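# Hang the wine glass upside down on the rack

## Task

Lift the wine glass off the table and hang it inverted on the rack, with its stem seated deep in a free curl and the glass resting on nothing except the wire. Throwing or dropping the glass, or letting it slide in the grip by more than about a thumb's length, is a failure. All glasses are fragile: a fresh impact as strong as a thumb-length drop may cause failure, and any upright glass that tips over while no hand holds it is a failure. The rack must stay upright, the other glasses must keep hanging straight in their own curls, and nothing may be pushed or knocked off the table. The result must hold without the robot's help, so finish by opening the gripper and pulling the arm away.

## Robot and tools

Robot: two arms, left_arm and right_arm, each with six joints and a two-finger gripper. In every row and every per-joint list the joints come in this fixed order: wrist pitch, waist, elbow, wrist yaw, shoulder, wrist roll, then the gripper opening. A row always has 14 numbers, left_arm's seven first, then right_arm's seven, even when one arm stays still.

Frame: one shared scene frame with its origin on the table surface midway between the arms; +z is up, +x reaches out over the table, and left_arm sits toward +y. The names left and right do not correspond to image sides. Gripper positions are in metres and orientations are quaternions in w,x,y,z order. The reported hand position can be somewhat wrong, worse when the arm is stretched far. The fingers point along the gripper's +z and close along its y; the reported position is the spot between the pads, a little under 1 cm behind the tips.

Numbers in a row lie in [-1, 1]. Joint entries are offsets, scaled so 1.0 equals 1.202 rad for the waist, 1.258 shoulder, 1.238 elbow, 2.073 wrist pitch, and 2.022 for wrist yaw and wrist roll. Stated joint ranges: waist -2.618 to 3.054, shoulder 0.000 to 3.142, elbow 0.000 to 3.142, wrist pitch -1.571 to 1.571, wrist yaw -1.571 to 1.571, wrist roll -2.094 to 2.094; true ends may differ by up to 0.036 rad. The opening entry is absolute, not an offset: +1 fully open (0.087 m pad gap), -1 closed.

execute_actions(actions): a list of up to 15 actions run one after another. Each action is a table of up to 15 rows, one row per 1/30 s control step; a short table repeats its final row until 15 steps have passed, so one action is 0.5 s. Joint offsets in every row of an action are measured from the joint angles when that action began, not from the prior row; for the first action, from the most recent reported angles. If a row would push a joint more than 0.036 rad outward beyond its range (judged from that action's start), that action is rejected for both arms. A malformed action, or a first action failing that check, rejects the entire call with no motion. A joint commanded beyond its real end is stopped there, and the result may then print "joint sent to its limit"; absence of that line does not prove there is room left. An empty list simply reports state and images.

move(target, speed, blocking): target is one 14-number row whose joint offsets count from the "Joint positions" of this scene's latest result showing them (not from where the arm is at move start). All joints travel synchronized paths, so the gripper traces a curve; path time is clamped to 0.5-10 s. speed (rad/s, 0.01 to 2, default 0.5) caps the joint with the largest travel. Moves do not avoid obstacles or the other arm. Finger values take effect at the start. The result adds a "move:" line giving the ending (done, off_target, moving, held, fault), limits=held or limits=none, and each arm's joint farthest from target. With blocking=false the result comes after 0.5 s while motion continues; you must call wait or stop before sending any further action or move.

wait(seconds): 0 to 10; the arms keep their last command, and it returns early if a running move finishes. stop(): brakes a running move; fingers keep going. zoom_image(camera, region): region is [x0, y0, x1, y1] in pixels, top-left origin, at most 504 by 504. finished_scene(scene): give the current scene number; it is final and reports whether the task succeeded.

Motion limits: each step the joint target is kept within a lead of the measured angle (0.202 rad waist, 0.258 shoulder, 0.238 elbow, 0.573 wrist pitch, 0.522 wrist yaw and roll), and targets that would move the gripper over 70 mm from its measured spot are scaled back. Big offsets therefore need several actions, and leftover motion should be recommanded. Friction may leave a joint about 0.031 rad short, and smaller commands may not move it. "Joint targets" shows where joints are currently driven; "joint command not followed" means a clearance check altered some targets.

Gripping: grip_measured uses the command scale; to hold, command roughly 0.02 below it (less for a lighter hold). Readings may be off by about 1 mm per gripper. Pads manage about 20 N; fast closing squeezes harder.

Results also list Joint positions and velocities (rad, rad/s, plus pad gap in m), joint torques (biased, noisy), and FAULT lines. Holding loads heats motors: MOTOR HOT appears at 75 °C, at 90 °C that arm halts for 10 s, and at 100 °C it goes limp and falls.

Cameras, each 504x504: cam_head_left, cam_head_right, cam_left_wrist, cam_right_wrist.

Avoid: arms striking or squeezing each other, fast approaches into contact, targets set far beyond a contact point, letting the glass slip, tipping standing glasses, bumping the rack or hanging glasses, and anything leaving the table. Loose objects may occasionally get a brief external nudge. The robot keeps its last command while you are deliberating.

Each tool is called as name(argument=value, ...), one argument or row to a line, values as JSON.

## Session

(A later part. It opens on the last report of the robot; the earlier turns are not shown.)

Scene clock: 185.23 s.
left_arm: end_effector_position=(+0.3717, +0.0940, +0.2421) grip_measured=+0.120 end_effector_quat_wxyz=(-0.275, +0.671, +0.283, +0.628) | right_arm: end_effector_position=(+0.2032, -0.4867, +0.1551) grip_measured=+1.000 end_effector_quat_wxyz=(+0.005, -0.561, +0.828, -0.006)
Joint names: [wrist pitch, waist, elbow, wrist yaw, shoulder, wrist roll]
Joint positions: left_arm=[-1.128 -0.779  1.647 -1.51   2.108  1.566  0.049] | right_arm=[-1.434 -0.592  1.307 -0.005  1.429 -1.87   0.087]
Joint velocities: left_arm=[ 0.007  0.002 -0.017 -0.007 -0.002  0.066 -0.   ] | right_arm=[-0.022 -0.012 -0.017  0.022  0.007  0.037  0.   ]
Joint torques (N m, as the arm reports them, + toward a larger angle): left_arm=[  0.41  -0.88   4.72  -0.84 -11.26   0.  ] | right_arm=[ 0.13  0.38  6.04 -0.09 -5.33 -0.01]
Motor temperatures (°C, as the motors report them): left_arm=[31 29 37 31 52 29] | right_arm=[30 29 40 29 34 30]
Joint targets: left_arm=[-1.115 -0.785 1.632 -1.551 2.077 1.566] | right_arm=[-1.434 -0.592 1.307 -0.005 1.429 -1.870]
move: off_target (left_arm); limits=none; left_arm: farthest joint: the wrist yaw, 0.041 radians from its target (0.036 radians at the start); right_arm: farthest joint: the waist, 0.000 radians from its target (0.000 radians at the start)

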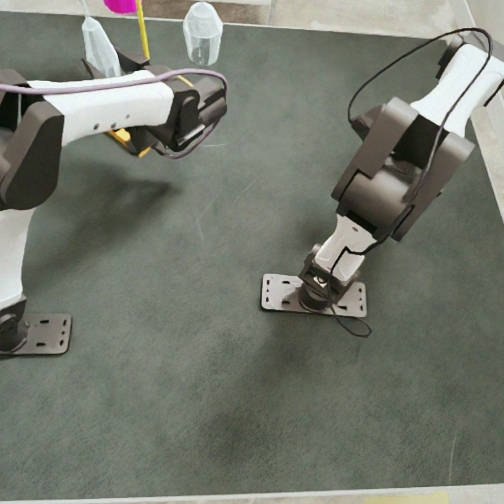

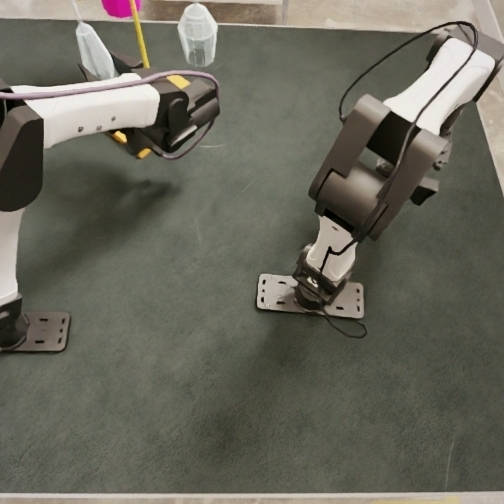

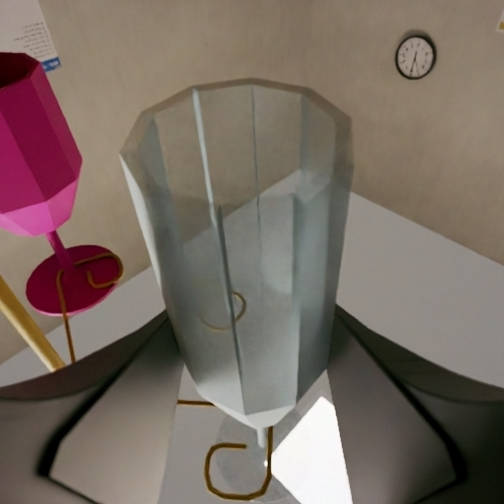

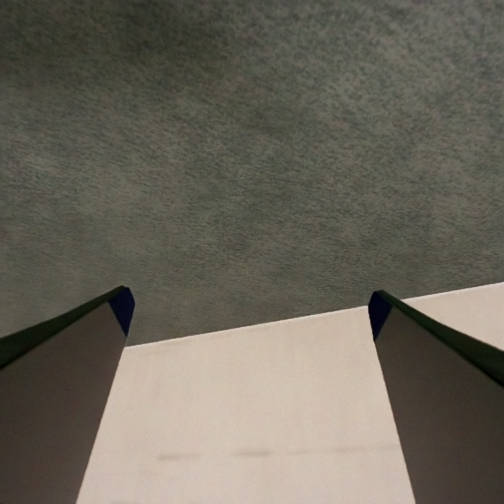

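move(
  target=[0.006,-0.026,-0.012,-0.026,-0.024,0,0.06, 0,0,0,0,0,0,1],
  speed=0.03,
)

zoom_image(
  camera="cam_left_wrist",
  region=[160,300,400,504],
)

Scene clock: 188.87 s.
left_arm: end_effector_position=(+0.3681, +0.0844, +0.2444) grip_measured=+0.120 end_effector_quat_wxyz=(-0.270, +0.670, +0.274, +0.635) | right_arm: end_effector_position=(+0.2032, -0.4867, +0.1551) grip_measured=+1.000 end_effector_quat_wxyz=(+0.005, -0.561, +0.828, -0.006)
Joint names: [wrist pitch, waist, elbow, wrist yaw, shoulder, wrist roll]
Joint positions: left_arm=[-1.128 -0.801  1.647 -1.523  2.108  1.566  0.049] | right_arm=[-1.434 -0.592  1.307 -0.005  1.429 -1.87   0.087]
Joint velocities: left_arm=[-0.037 -0.012 -0.012  0.022 -0.007 -0.007  0.001] | right_arm=[-0.066 -0.017 -0.002 -0.066 -0.007  0.037  0.   ]
Joint torques (N m, as the arm reports them, + toward a larger angle): left_arm=[  0.41  -1.2    4.9   -0.88 -11.08   0.04] | right_arm=[ 0.14  0.42  6.11 -0.09 -5.3  -0.02]
Motor temperatures (°C, as the motors report them): left_arm=[31 29 37 31 52 29] | right_arm=[30 29 40 29 34 30]
Joint targets: left_arm=[-1.115 -0.810 1.633 -1.563 2.078 1.566] | right_arm=[-1.434 -0.592 1.307 -0.005 1.429 -1.870]
move: off_target (left_arm); limits=none; left_arm: farthest joint: the wrist yaw, 0.039 radians from its target (0.052 radians at the start); right_arm: farthest joint: the waist, 0.000 radians from its target (0.000 radians at the start)

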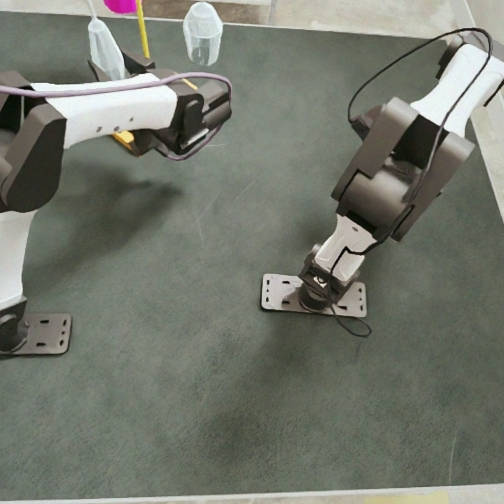

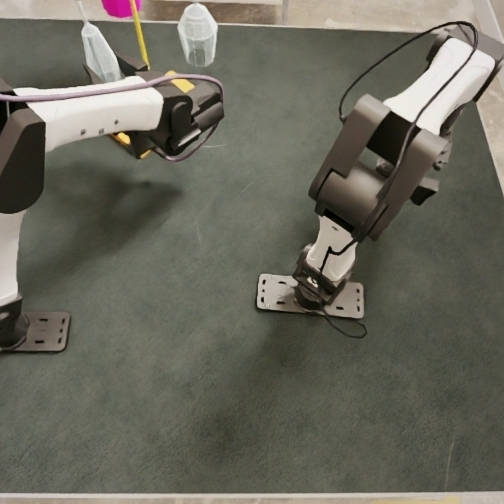

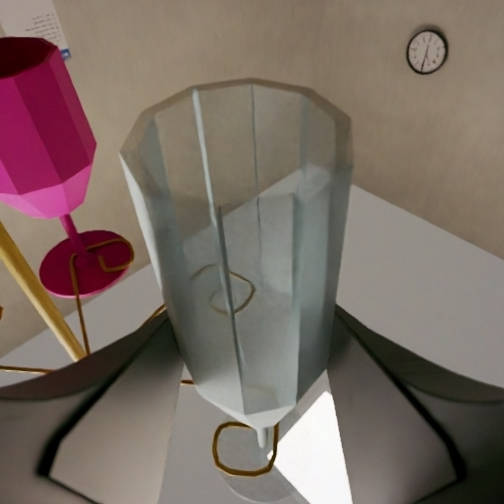

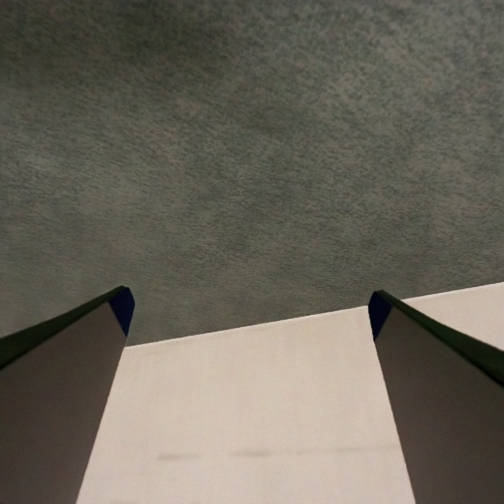

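Region (160, 300, 400, 504) of cam_left_wrist's 504x504 image, scaled by 2.100, with more detail than that image has; it fills the top 428 rows of this view, and the rest is white.

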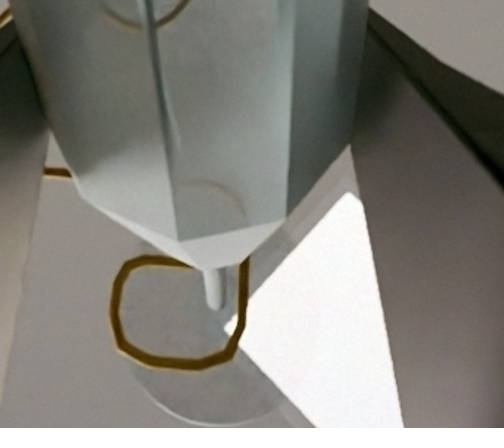

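move(
  target=[0.006,-0.036,-0.011,-0.022,-0.024,0,0.06, 0,0,0,0,0,0,1],
  speed=0.03,
)

zoom_image(
  camera="cam_left_wrist",
  region=[160,300,400,504],
)

Scene clock: 193.57 s.
left_arm: end_effector_position=(+0.3622, +0.0700, +0.2451) grip_measured=+0.120 end_effector_quat_wxyz=(-0.259, +0.673, +0.262, +0.641) | right_arm: end_effector_position=(+0.2032, -0.4867, +0.1551) grip_measured=+1.000 end_effector_quat_wxyz=(+0.005, -0.561, +0.828, -0.006)
Joint names: [wrist pitch, waist, elbow, wrist yaw, shoulder, wrist roll]
Joint positions: left_arm=[-1.128 -0.836  1.647 -1.527  2.108  1.566  0.049] | right_arm=[-1.434 -0.592  1.307 -0.005  1.429 -1.87   0.087]
Joint velocities: left_arm=[ 0.007 -0.002 -0.012  0.007  0.032 -0.095  0.   ] | right_arm=[-0.007 -0.002 -0.002  0.007 -0.012  0.022  0.   ]
Joint torques (N m, as the arm reports them, + toward a larger angle): left_arm=[  0.42  -1.19   5.06  -0.86 -11.11   0.01] | right_arm=[ 0.13  0.36  6.07 -0.08 -5.28 -0.01]
Motor temperatures (°C, as the motors report them): left_arm=[31 29 37 31 53 29] | right_arm=[30 29 40 29 34 30]
Joint targets: left_arm=[-1.115 -0.845 1.634 -1.567 2.078 1.566] | right_arm=[-1.434 -0.592 1.307 -0.005 1.429 -1.870]
move: off_target (left_arm); limits=none; left_arm: farthest joint: the wrist yaw, 0.040 radians from its target (0.044 radians at the start); right_arm: farthest joint: the waist, 0.000 radians from its target (0.000 radians at the start)

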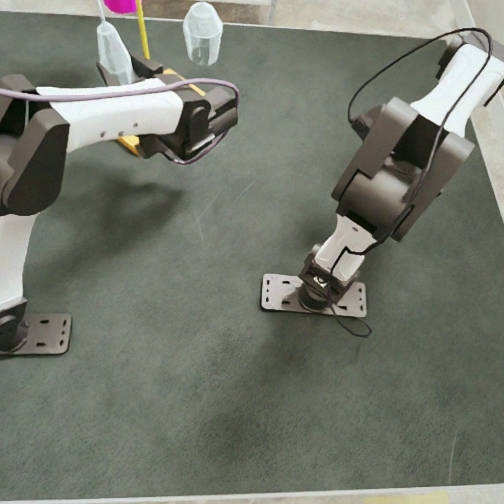

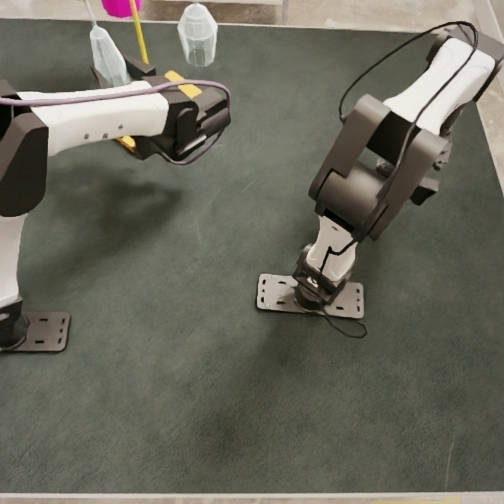

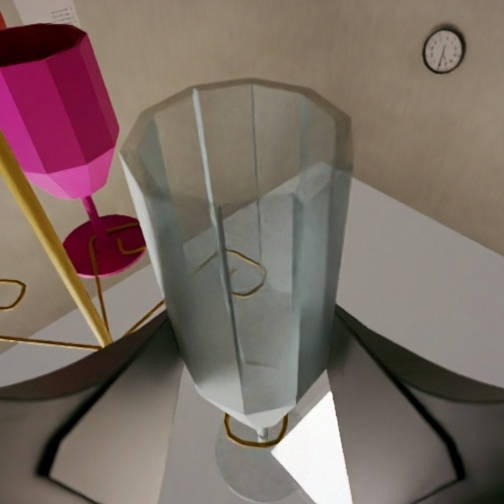

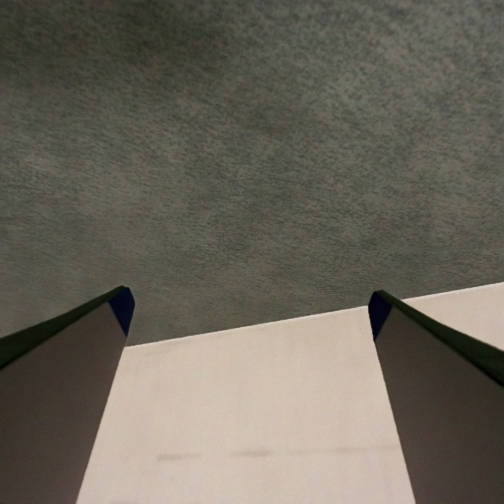

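Region (160, 300, 400, 504) of cam_left_wrist's 504x504 image, scaled by 2.100, with more detail than that image has; it fills the top 428 rows of this view, and the rest is white.

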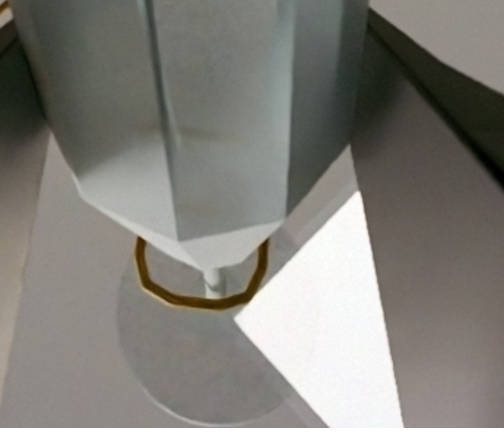

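move(
  target=[0.026,-0.003,-0.044,-0.02,-0.024,0,0.06, 0,0,0,0,0,0,1],
  speed=0.03,
)

zoom_image(
  camera="cam_left_wrist",
  region=[160,300,400,504],
)

Scene clock: 198.27 s.
left_arm: end_effector_position=(+0.3606, +0.0717, +0.2356) grip_measured=+0.120 end_effector_quat_wxyz=(-0.259, +0.673, +0.262, +0.641) | right_arm: end_effector_position=(+0.2032, -0.4867, +0.1551) grip_measured=+1.000 end_effector_quat_wxyz=(+0.005, -0.561, +0.828, -0.006)
Joint names: [wrist pitch, waist, elbow, wrist yaw, shoulder, wrist roll]
Joint positions: left_arm=[-1.088 -0.836  1.608 -1.528  2.108  1.566  0.049] | right_arm=[-1.434 -0.592  1.307 -0.005  1.429 -1.87   0.087]
Joint velocities: left_arm=[ 0.037 -0.022  0.002 -0.022  0.007  0.066  0.   ] | right_arm=[-0.007 -0.002  0.007 -0.022 -0.012 -0.007  0.   ]
Joint torques (N m, as the arm reports them, + toward a larger angle): left_arm=[  0.45  -0.75   4.8   -0.89 -11.21   0.01] | right_arm=[ 0.12  0.38  6.09 -0.09 -5.3  -0.01]
Motor temperatures (°C, as the motors report them): left_arm=[31 29 36 31 54 29] | right_arm=[30 29 40 29 34 30]
Joint targets: left_arm=[-1.074 -0.840 1.593 -1.568 2.078 1.566] | right_arm=[-1.434 -0.592 1.307 -0.005 1.429 -1.870]
move: off_target (left_arm); limits=none; left_arm: farthest joint: the wrist yaw, 0.039 radians from its target (0.039 radians at the start); right_arm: farthest joint: the waist, 0.000 radians from its target (0.000 radians at the start)

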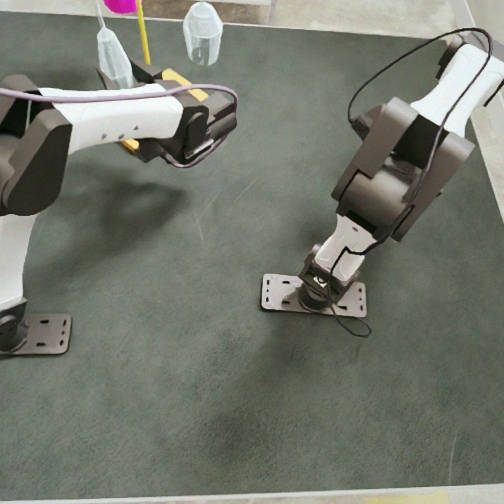

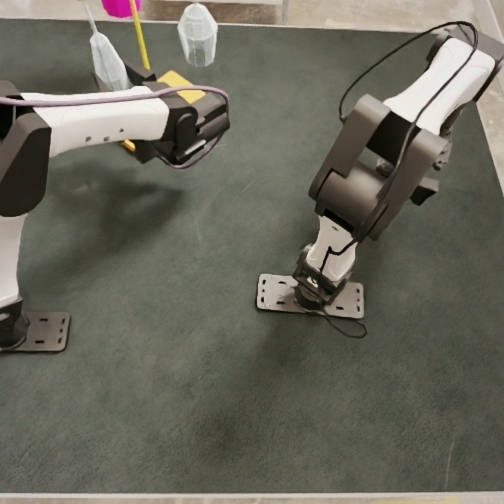

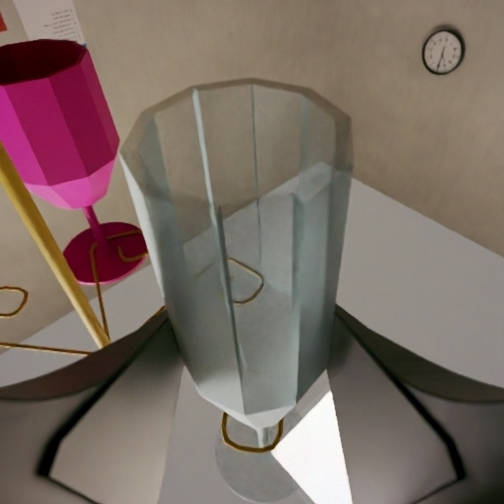

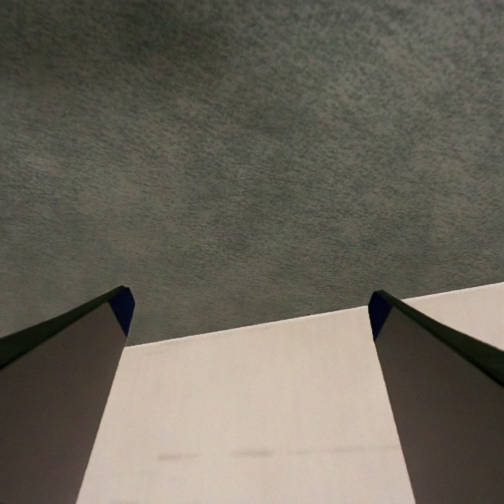

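Region (160, 300, 400, 504) of cam_left_wrist's 504x504 image, scaled by 2.100, with more detail than that image has; it fills the top 428 rows of this view, and the rest is white.

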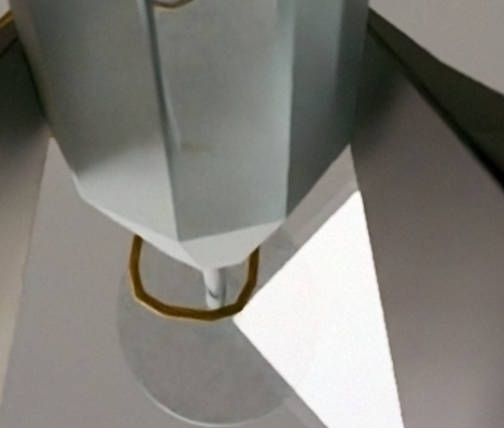

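move(
  target=[-0.01,0.023,0.065,-0.02,0.024,0,0.06, 0,0,0,0,0,0,1],
  speed=0.03,
)

zoom_image(
  camera="cam_left_wrist",
  region=[160,300,400,504],
)

Scene clock: 205.67 s.
left_arm: end_effector_position=(+0.3693, +0.0735, +0.2362) grip_measured=+0.120 end_effector_quat_wxyz=(-0.262, +0.669, +0.271, +0.641) | right_arm: end_effector_position=(+0.2032, -0.4867, +0.1551) grip_measured=+1.000 end_effector_quat_wxyz=(+0.005, -0.561, +0.828, -0.006)
Joint names: [wrist pitch, waist, elbow, wrist yaw, shoulder, wrist roll]
Joint positions: left_arm=[-1.096 -0.818  1.656 -1.528  2.137  1.566  0.049] | right_arm=[-1.434 -0.592  1.307 -0.005  1.429 -1.87   0.087]
Joint velocities: left_arm=[-0.081 -0.002 -0.017  0.051 -0.007 -0.022 -0.001] | right_arm=[ 0.022 -0.002 -0.002  0.066  0.017 -0.051  0.   ]
Joint torques (N m, as the arm reports them, + toward a larger angle): left_arm=[ 0.16  0.37  8.6  -0.86 -9.27  0.01] | right_arm=[ 0.13  0.38  6.08 -0.1  -5.25 -0.02]
Motor temperatures (°C, as the motors report them): left_arm=[31 29 37 31 55 29] | right_arm=[30 29 40 29 34 30]
Joint targets: left_arm=[-1.109 -0.809 1.688 -1.568 2.138 1.566] | right_arm=[-1.434 -0.592 1.307 -0.005 1.429 -1.870]
move: off_target (left_arm); limits=none; left_arm: farthest joint: the wrist yaw, 0.040 radians from its target (0.040 radians at the start); right_arm: farthest joint: the waist, 0.000 radians from its target (0.000 radians at the start)

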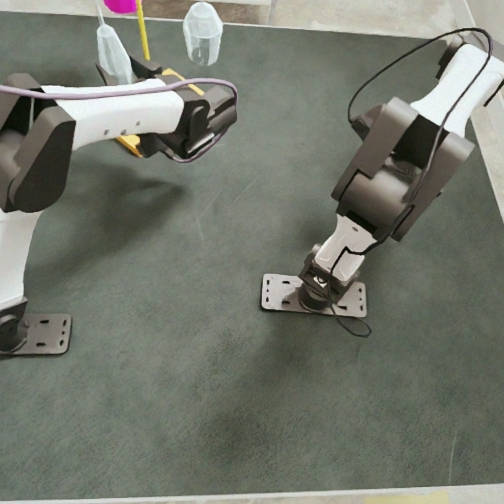

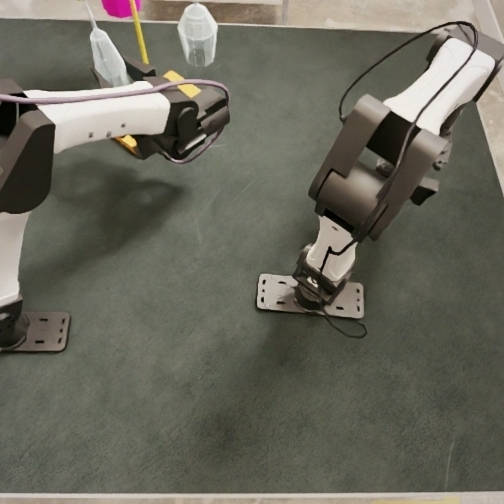

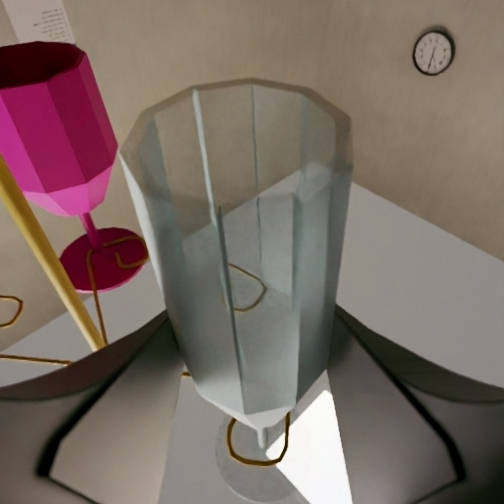

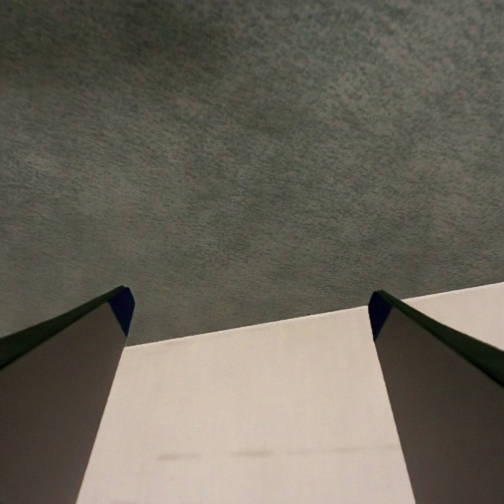

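Region (160, 300, 400, 504) of cam_left_wrist's 504x504 image, scaled by 2.100, with more detail than that image has; it fills the top 428 rows of this view, and the rest is white.

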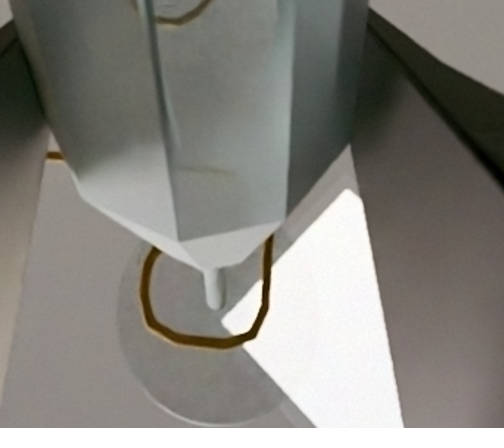

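move(
  target=[0.026,0.004,-0.044,-0.02,-0.012,0,0.06, 0,0,0,0,0,0,1],
  speed=0.03,
)

zoom_image(
  camera="cam_left_wrist",
  region=[160,300,400,504],
)

Scene clock: 209.43 s.
left_arm: end_effector_position=(+0.3676, +0.0753, +0.2267) grip_measured=+0.120 end_effector_quat_wxyz=(-0.262, +0.669, +0.271, +0.641) | right_arm: end_effector_position=(+0.2032, -0.4867, +0.1551) grip_measured=+1.000 end_effector_quat_wxyz=(+0.005, -0.561, +0.828, -0.006)
Joint names: [wrist pitch, waist, elbow, wrist yaw, shoulder, wrist roll]
Joint positions: left_arm=[-1.057 -0.818  1.617 -1.529  2.137  1.566  0.049] | right_arm=[-1.434 -0.592  1.307 -0.005  1.429 -1.87   0.087]
Joint velocities: left_arm=[-0.037  0.007  0.007 -0.007  0.017 -0.037  0.001] | right_arm=[ 0.022 -0.002 -0.002 -0.007  0.002 -0.066  0.   ]
Joint torques (N m, as the arm reports them, + toward a larger angle): left_arm=[  0.4   -0.07   4.82  -0.88 -10.15   0.02] | right_arm=[ 0.13  0.42  6.11 -0.09 -5.26 -0.01]
Motor temperatures (°C, as the motors report them): left_arm=[31 29 37 31 55 29] | right_arm=[30 29 40 29 34 30]
Joint targets: left_arm=[-1.042 -0.813 1.601 -1.569 2.122 1.566] | right_arm=[-1.434 -0.592 1.307 -0.005 1.429 -1.870]
move: off_target (left_arm); limits=none; left_arm: farthest joint: the wrist yaw, 0.040 radians from its target (0.040 radians at the start); right_arm: farthest joint: the waist, 0.000 radians from its target (0.000 radians at the start)

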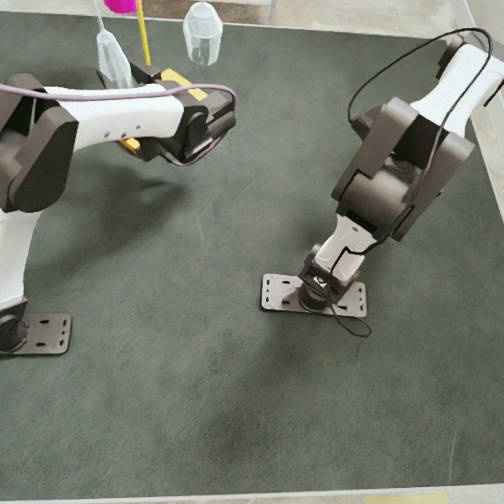

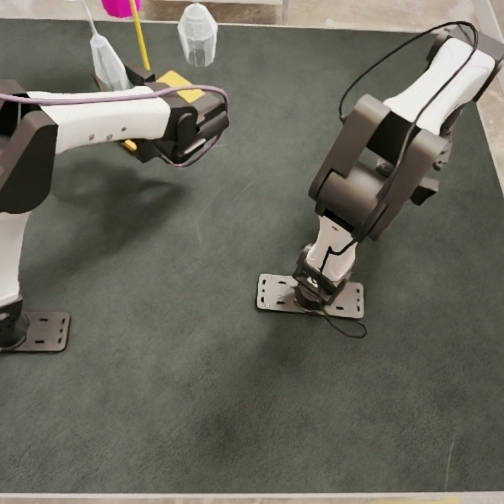

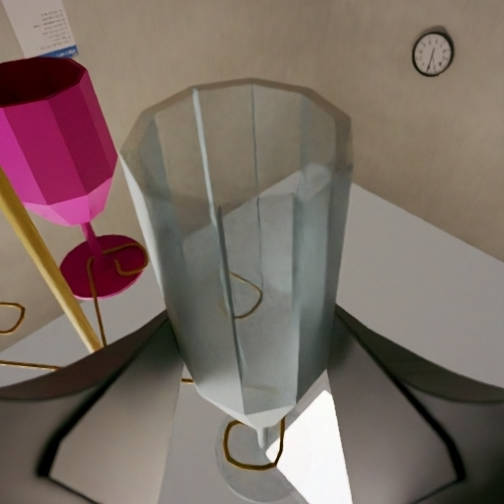

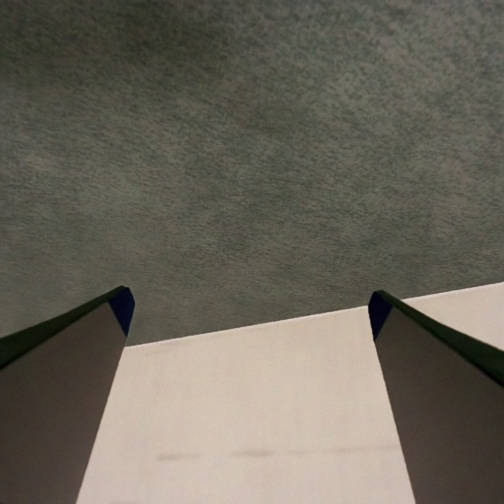

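Region (160, 300, 400, 504) of cam_left_wrist's 504x504 image, scaled by 2.100, with more detail than that image has; it fills the top 428 rows of this view, and the rest is white.

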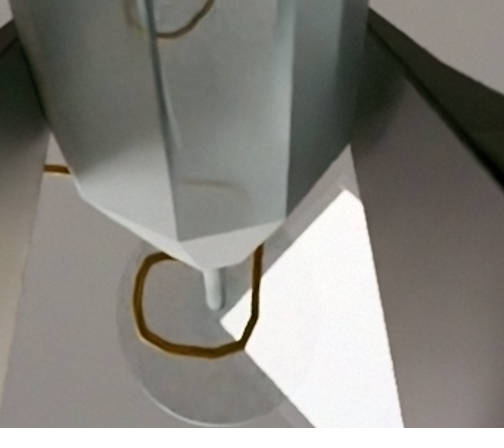

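move(
  target=[-0.018,0.004,0,-0.02,0.019,0,0.06, 0,0,0,0,0,0,1],
  speed=0.03,
)

zoom_image(
  camera="cam_left_wrist",
  region=[160,300,400,504],
)

Scene clock: 213.87 s.
left_arm: end_effector_position=(+0.3679, +0.0742, +0.2228) grip_measured=+0.120 end_effector_quat_wxyz=(-0.276, +0.669, +0.258, +0.641) | right_arm: end_effector_position=(+0.2032, -0.4867, +0.1551) grip_measured=+1.000 end_effector_quat_wxyz=(+0.005, -0.561, +0.828, -0.006)
Joint names: [wrist pitch, waist, elbow, wrist yaw, shoulder, wrist roll]
Joint positions: left_arm=[-1.079 -0.818  1.617 -1.544  2.154  1.563  0.049] | right_arm=[-1.434 -0.592  1.307 -0.005  1.429 -1.87   0.087]
Joint velocities: left_arm=[-0.066 -0.017  0.017 -0.081  0.002 -0.022  0.001] | right_arm=[ 0.051  0.007 -0.007  0.066  0.022  0.007  0.   ]
Joint torques (N m, as the arm reports them, + toward a larger angle): left_arm=[ 0.16  0.3   5.78 -0.74 -8.81  0.06] | right_arm=[ 0.12  0.37  6.07 -0.09 -5.27 -0.01]
Motor temperatures (°C, as the motors report them): left_arm=[31 29 37 31 55 29] | right_arm=[30 29 40 29 34 30]
Joint targets: left_arm=[-1.094 -0.813 1.617 -1.569 2.161 1.566] | right_arm=[-1.434 -0.592 1.307 -0.005 1.429 -1.870]
move: off_target (left_arm); limits=none; left_arm: farthest joint: the wrist yaw, 0.026 radians from its target (0.040 radians at the start); right_arm: farthest joint: the waist, 0.000 radians from its target (0.000 radians at the start)

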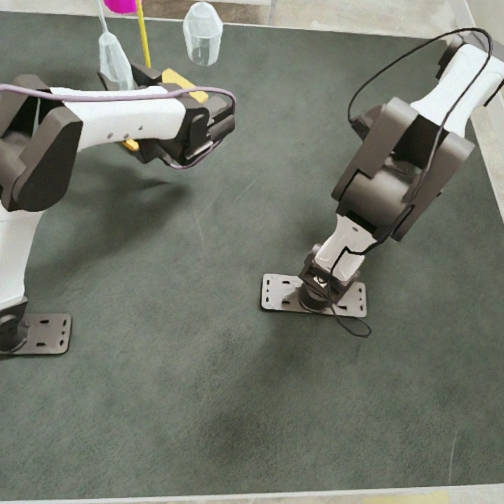

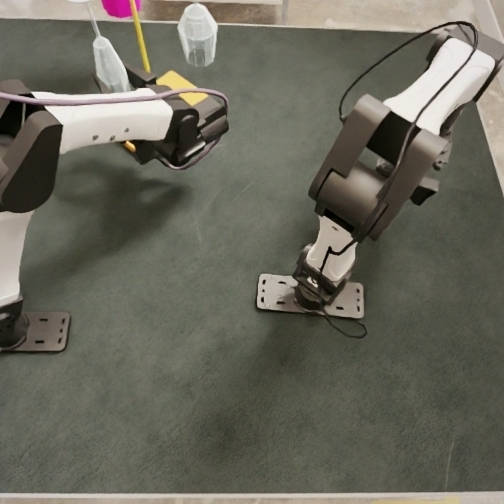

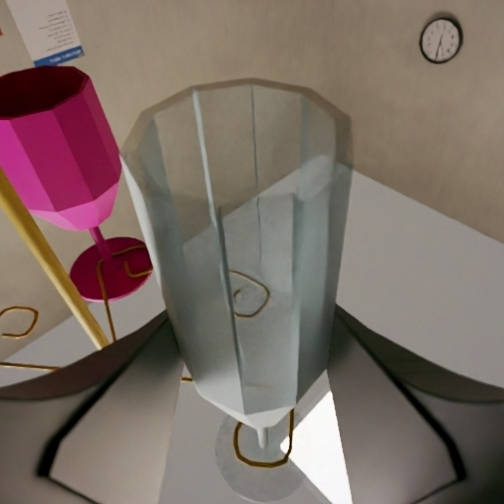

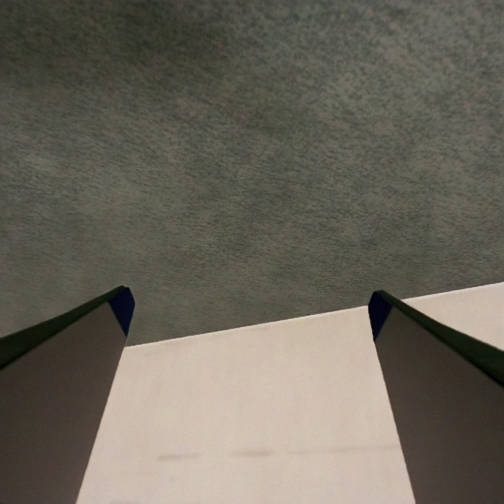

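Region (160, 300, 400, 504) of cam_left_wrist's 504x504 image, scaled by 2.100, with more detail than that image has; it fills the top 428 rows of this view, and the rest is white.

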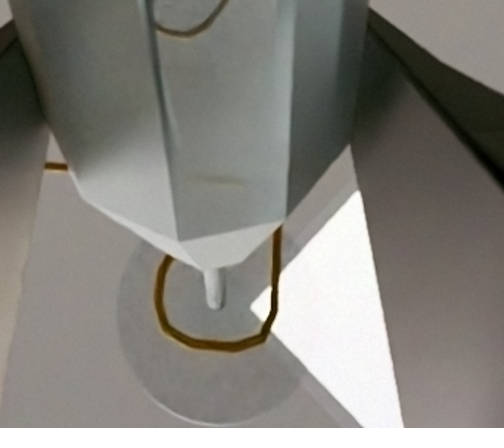

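execute_actions(
  actions=[
    [[0,0,0,0,0,0,0.10,0,0,0,0,0,0,1],[0,0,0,0,0,0,0.11,0,0,0,0,0,0,1],[0,0,0,0,0,0,0.12,0,0,0,0,0,0,1],[0,0,0,0,0,0,0.13,0,0,0,0,0,0,1],[0,0,0,0,0,0,0.14,0,0,0,0,0,0,1],[0,0,0,0,0,0,0.15,0,0,0,0,0,0,1],[0,0,0,0,0,0,0.16,0,0,0,0,0,0,1],[0,0,0,0,0,0,0.17,0,0,0,0,0,0,1],[0,0,0,0,0,0,0.18,0,0,0,0,0,0,1],[0,0,0,0,0,0,0.19,0,0,0,0,0,0,1],[0,0,0,0,0,0,0.20,0,0,0,0,0,0,1],[0,0,0,0,0,0,0.21,0,0,0,0,0,0,1],[0,0,0,0,0,0,0.22,0,0,0,0,0,0,1]],
  ],
)

Scene clock: 217.37 s.
left_arm: end_effector_position=(+0.3679, +0.0742, +0.2227) grip_measured=+0.219 end_effector_quat_wxyz=(-0.276, +0.669, +0.258, +0.640) | right_arm: end_effector_position=(+0.2032, -0.4867, +0.1551) grip_measured=+1.000 end_effector_quat_wxyz=(+0.005, -0.561, +0.828, -0.006)
Joint names: [wrist pitch, waist, elbow, wrist yaw, shoulder, wrist roll]
Joint positions: left_arm=[-1.08  -0.818  1.617 -1.543  2.154  1.563  0.053] | right_arm=[-1.434 -0.592  1.307 -0.005  1.429 -1.87   0.087]
Joint velocities: left_arm=[ 0.022 -0.002 -0.002 -0.037 -0.002  0.081  0.001] | right_arm=[-0.139  0.002 -0.007 -0.007 -0.017  0.095  0.   ]
Joint torques (N m, as the arm reports them, + toward a larger angle): left_arm=[ 0.27 -0.32  5.85 -0.57 -9.15  0.  ] | right_arm=[ 0.13  0.37  6.06 -0.08 -5.29 -0.01]
Motor temperatures (°C, as the motors report them): left_arm=[31 29 36 31 55 29] | right_arm=[30 29 41 29 34 30]
Joint targets: left_arm=[-1.079 -0.818 1.617 -1.544 2.154 1.563] | right_arm=[-1.434 -0.592 1.307 -0.005 1.429 -1.870]

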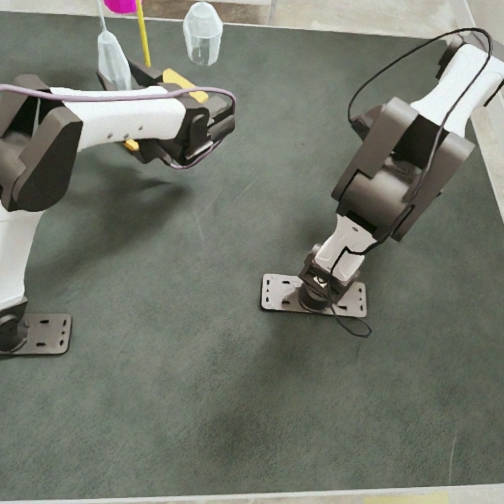

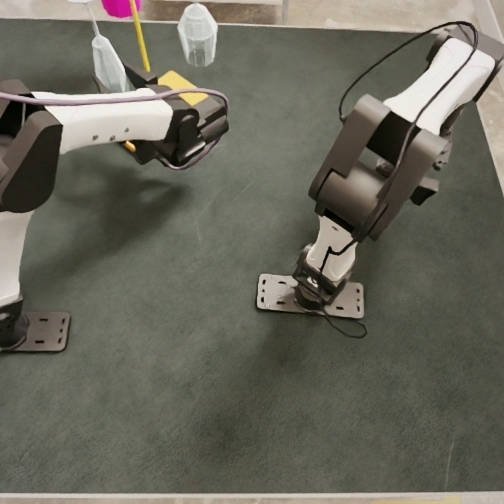

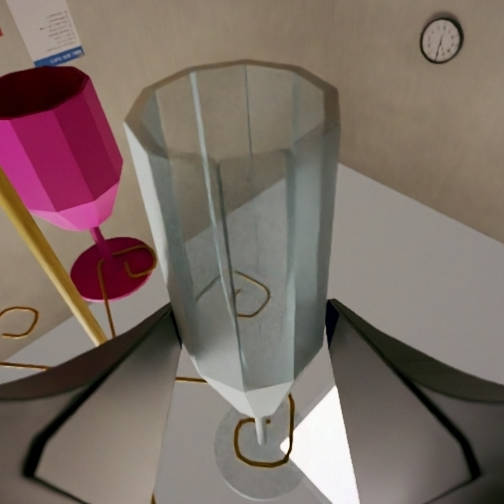

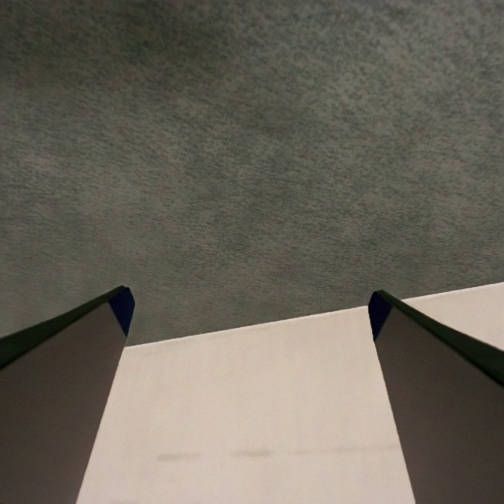

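execute_actions(
  actions=[
    [[0,0,0,0,0,0,0.25,0,0,0,0,0,0,1],[0,0,0,0,0,0,0.28,0,0,0,0,0,0,1],[0,0,0,0,0,0,0.32,0,0,0,0,0,0,1],[0,0,0,0,0,0,0.37,0,0,0,0,0,0,1],[0,0,0,0,0,0,0.43,0,0,0,0,0,0,1],[0,0,0,0,0,0,0.5,0,0,0,0,0,0,1],[0,0,0,0,0,0,0.6,0,0,0,0,0,0,1],[0,0,0,0,0,0,0.7,0,0,0,0,0,0,1],[0,0,0,0,0,0,0.8,0,0,0,0,0,0,1],[0,0,0,0,0,0,0.9,0,0,0,0,0,0,1],[0,0,0,0,0,0,1,0,0,0,0,0,0,1]],
    [[0,0,0,0,0,0,1,0,0,0,0,0,0,1]],
  ],
)

move(
  target=[0.03,-0.14,-0.14,0,-0.104,0,1, 0,0,0,0,0,0,1],
  speed=0.1,
)

Scene clock: 223.00 s.
left_arm: end_effector_position=(+0.3679, +0.0742, +0.2227) grip_measured=+0.997 end_effector_quat_wxyz=(-0.276, +0.669, +0.258, +0.640) | right_arm: end_effector_position=(+0.2032, -0.4867, +0.1551) grip_measured=+1.000 end_effector_quat_wxyz=(+0.005, -0.561, +0.828, -0.006)
Joint names: [wrist pitch, waist, elbow, wrist yaw, shoulder, wrist roll]
Joint positions: left_arm=[-1.08  -0.818  1.617 -1.543  2.154  1.563  0.087] | right_arm=[-1.434 -0.592  1.307 -0.005  1.429 -1.87   0.087]
Joint velocities: left_arm=[-0.051  0.012 -0.027 -0.037  0.002  0.081  0.   ] | right_arm=[-0.037 -0.017  0.007 -0.022 -0.002 -0.037  0.   ]
Joint torques (N m, as the arm reports them, + toward a larger angle): left_arm=[ 0.26 -0.38  5.92 -0.49 -9.46  0.04] | right_arm=[ 0.12  0.37  6.09 -0.09 -5.3   0.  ]
Motor temperatures (°C, as the motors report them): left_arm=[31 29 36 31 55 29] | right_arm=[30 29 41 29 34 30]
Joint targets: left_arm=[-1.080 -0.818 1.617 -1.543 2.154 1.563] | right_arm=[-1.434 -0.592 1.307 -0.005 1.429 -1.870]

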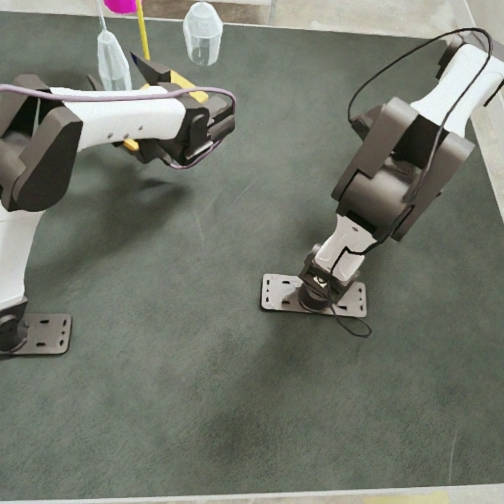

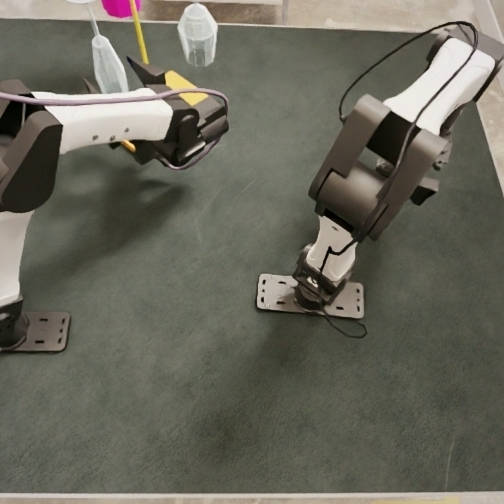

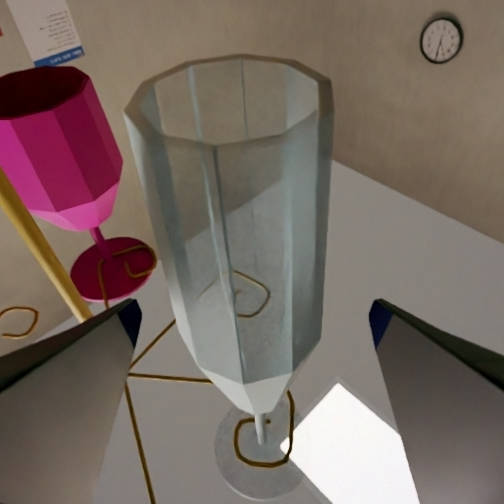

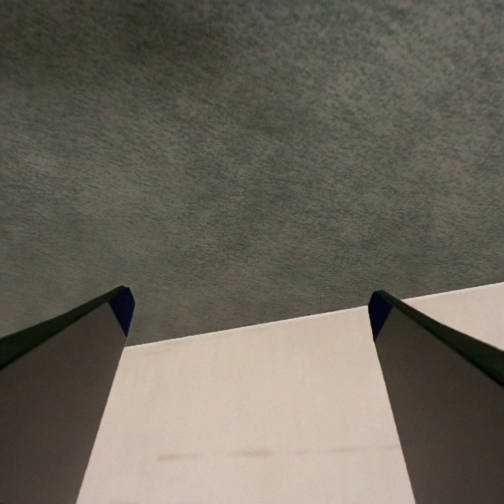

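Scene clock: 225.13 s.
left_arm: end_effector_position=(+0.3198, +0.0336, +0.2259) grip_measured=+0.997 end_effector_quat_wxyz=(-0.223, +0.687, +0.203, +0.661) | right_arm: end_effector_position=(+0.2032, -0.4867, +0.1551) grip_measured=+1.000 end_effector_quat_wxyz=(+0.005, -0.561, +0.828, -0.006)
Joint names: [wrist pitch, waist, elbow, wrist yaw, shoulder, wrist roll]
Joint positions: left_arm=[-1.032 -0.979  1.463 -1.543  2.047  1.563  0.087] | right_arm=[-1.434 -0.592  1.307 -0.005  1.429 -1.87   0.087]
Joint velocities: left_arm=[-0.11   0.002  0.007  0.051  0.002  0.007 -0.   ] | right_arm=[ 0.007 -0.002 -0.007 -0.081 -0.027 -0.022  0.   ]
Joint torques (N m, as the arm reports them, + toward a larger angle): left_arm=[  0.42  -1.18   4.24  -0.45 -10.11   0.04] | right_arm=[ 0.13  0.37  6.09 -0.07 -5.3  -0.02]
Motor temperatures (°C, as the motors report them): left_arm=[31 29 36 31 55 29] | right_arm=[30 29 41 29 34 30]
Joint targets: left_arm=[-1.017 -0.986 1.443 -1.543 2.023 1.563] | right_arm=[-1.434 -0.592 1.307 -0.005 1.429 -1.870]
move: off_target (left_arm); limits=none; left_arm: farthest joint: the shoulder, 0.024 radians from its target (0.131 radians at the start); right_arm: farthest joint: the waist, 0.000 radians from its target (0.000 radians at the start)

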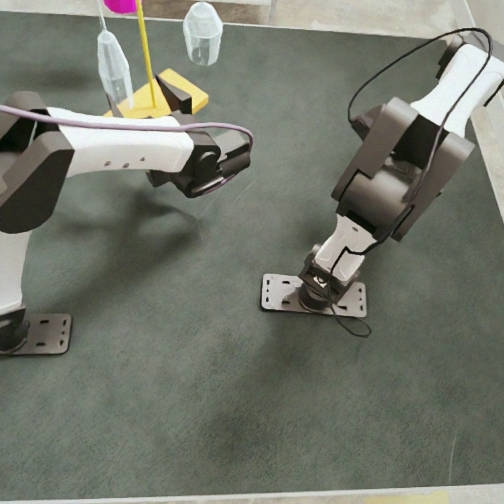

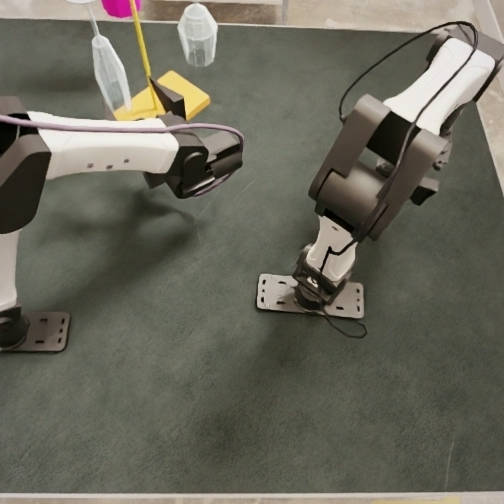

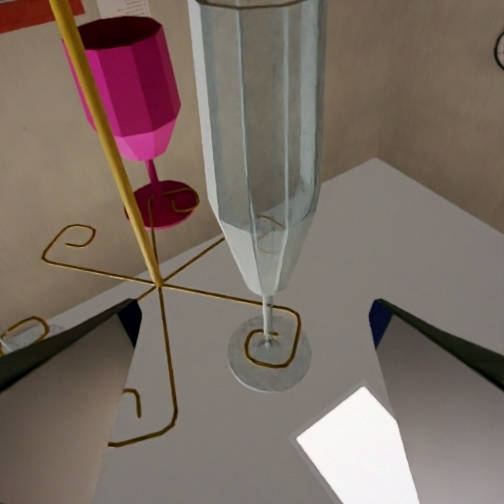

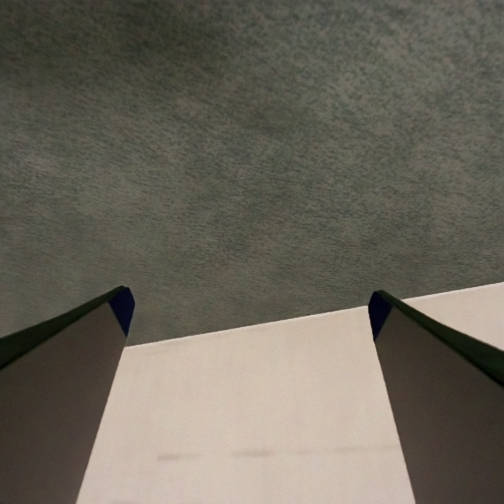

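Hanging in the curl. Retreat further, then check.

move(
  target=[0,-0.25,-0.15,0,-0.25,0,1, 0,0,0,0,0,0,1],
  speed=0.6,
)

zoom_image(
  camera="cam_left_wrist",
  region=[100,50,504,454],
)

Scene clock: 227.37 s.
left_arm: end_effector_position=(+0.2242, -0.0060, +0.2834) grip_measured=+0.997 end_effector_quat_wxyz=(-0.074, +0.702, +0.145, +0.693) | right_arm: end_effector_position=(+0.2032, -0.4867, +0.1551) grip_measured=+1.000 end_effector_quat_wxyz=(+0.005, -0.561, +0.828, -0.006)
Joint names: [wrist pitch, waist, elbow, wrist yaw, shoulder, wrist roll]
Joint positions: left_arm=[-1.031 -1.278  1.296 -1.543  1.748  1.563  0.087] | right_arm=[-1.434 -0.592  1.307 -0.005  1.429 -1.87   0.087]
Joint velocities: left_arm=[-0.081  0.002  0.002 -0.022 -0.022  0.051  0.   ] | right_arm=[ 0.022 -0.002  0.002  0.022  0.007  0.007  0.   ]
Joint torques (N m, as the arm reports them, + toward a larger angle): left_arm=[ 0.44 -0.54  4.7  -0.48 -7.62  0.03] | right_arm=[ 0.12  0.35  6.1  -0.09 -5.3  -0.02]
Motor temperatures (°C, as the motors report them): left_arm=[31 29 36 31 55 29] | right_arm=[30 29 41 29 34 30]
Joint targets: left_arm=[-1.032 -1.280 1.277 -1.543 1.733 1.563] | right_arm=[-1.434 -0.592 1.307 -0.005 1.429 -1.870]
move: done; limits=none; left_arm: farthest joint: the elbow, 0.019 radians from its target (0.186 radians at the start); right_arm: farthest joint: the waist, 0.000 radians from its target (0.000 radians at the start)

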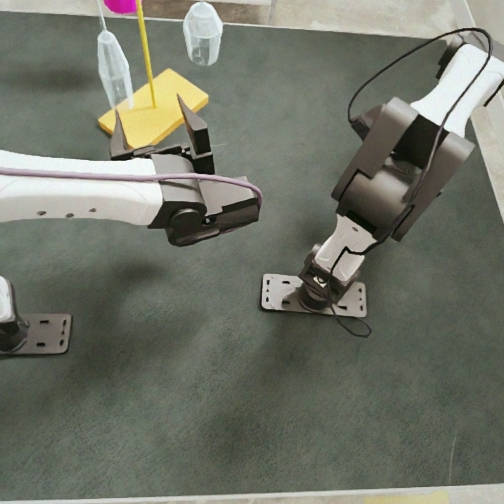

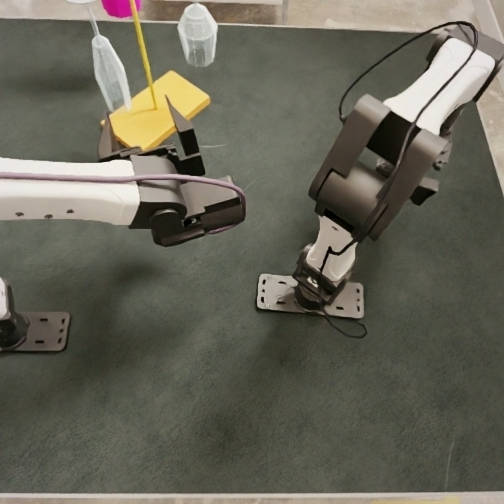

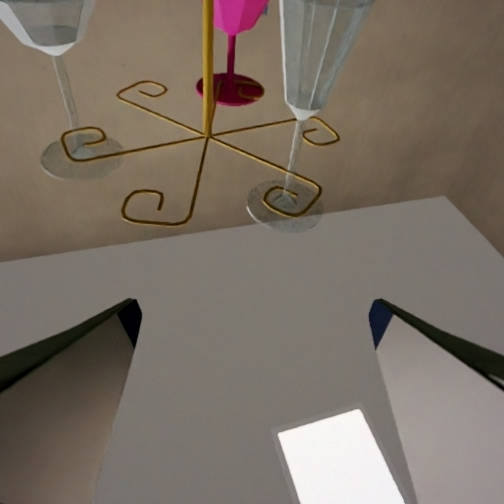

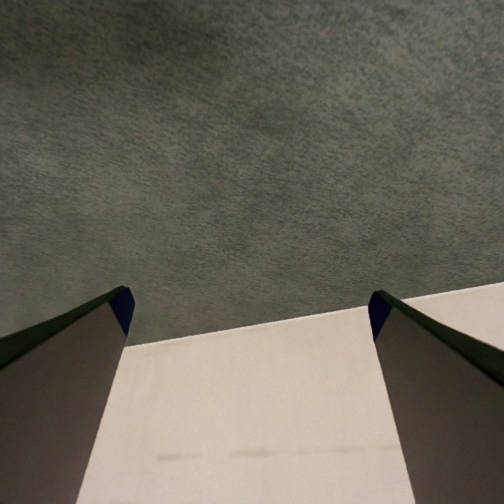

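Region (100, 50, 504, 454) of cam_left_wrist's 504x504 image, scaled by 1.248, with more detail than that image has.

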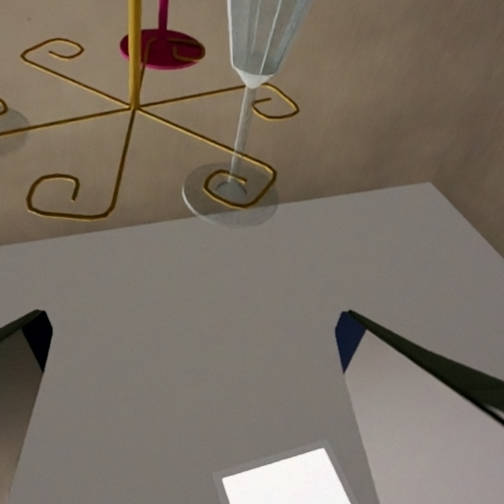

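Stem is centred in the curl.

finished_scene(
  scene=1,
)

The scene is finished: the task was done.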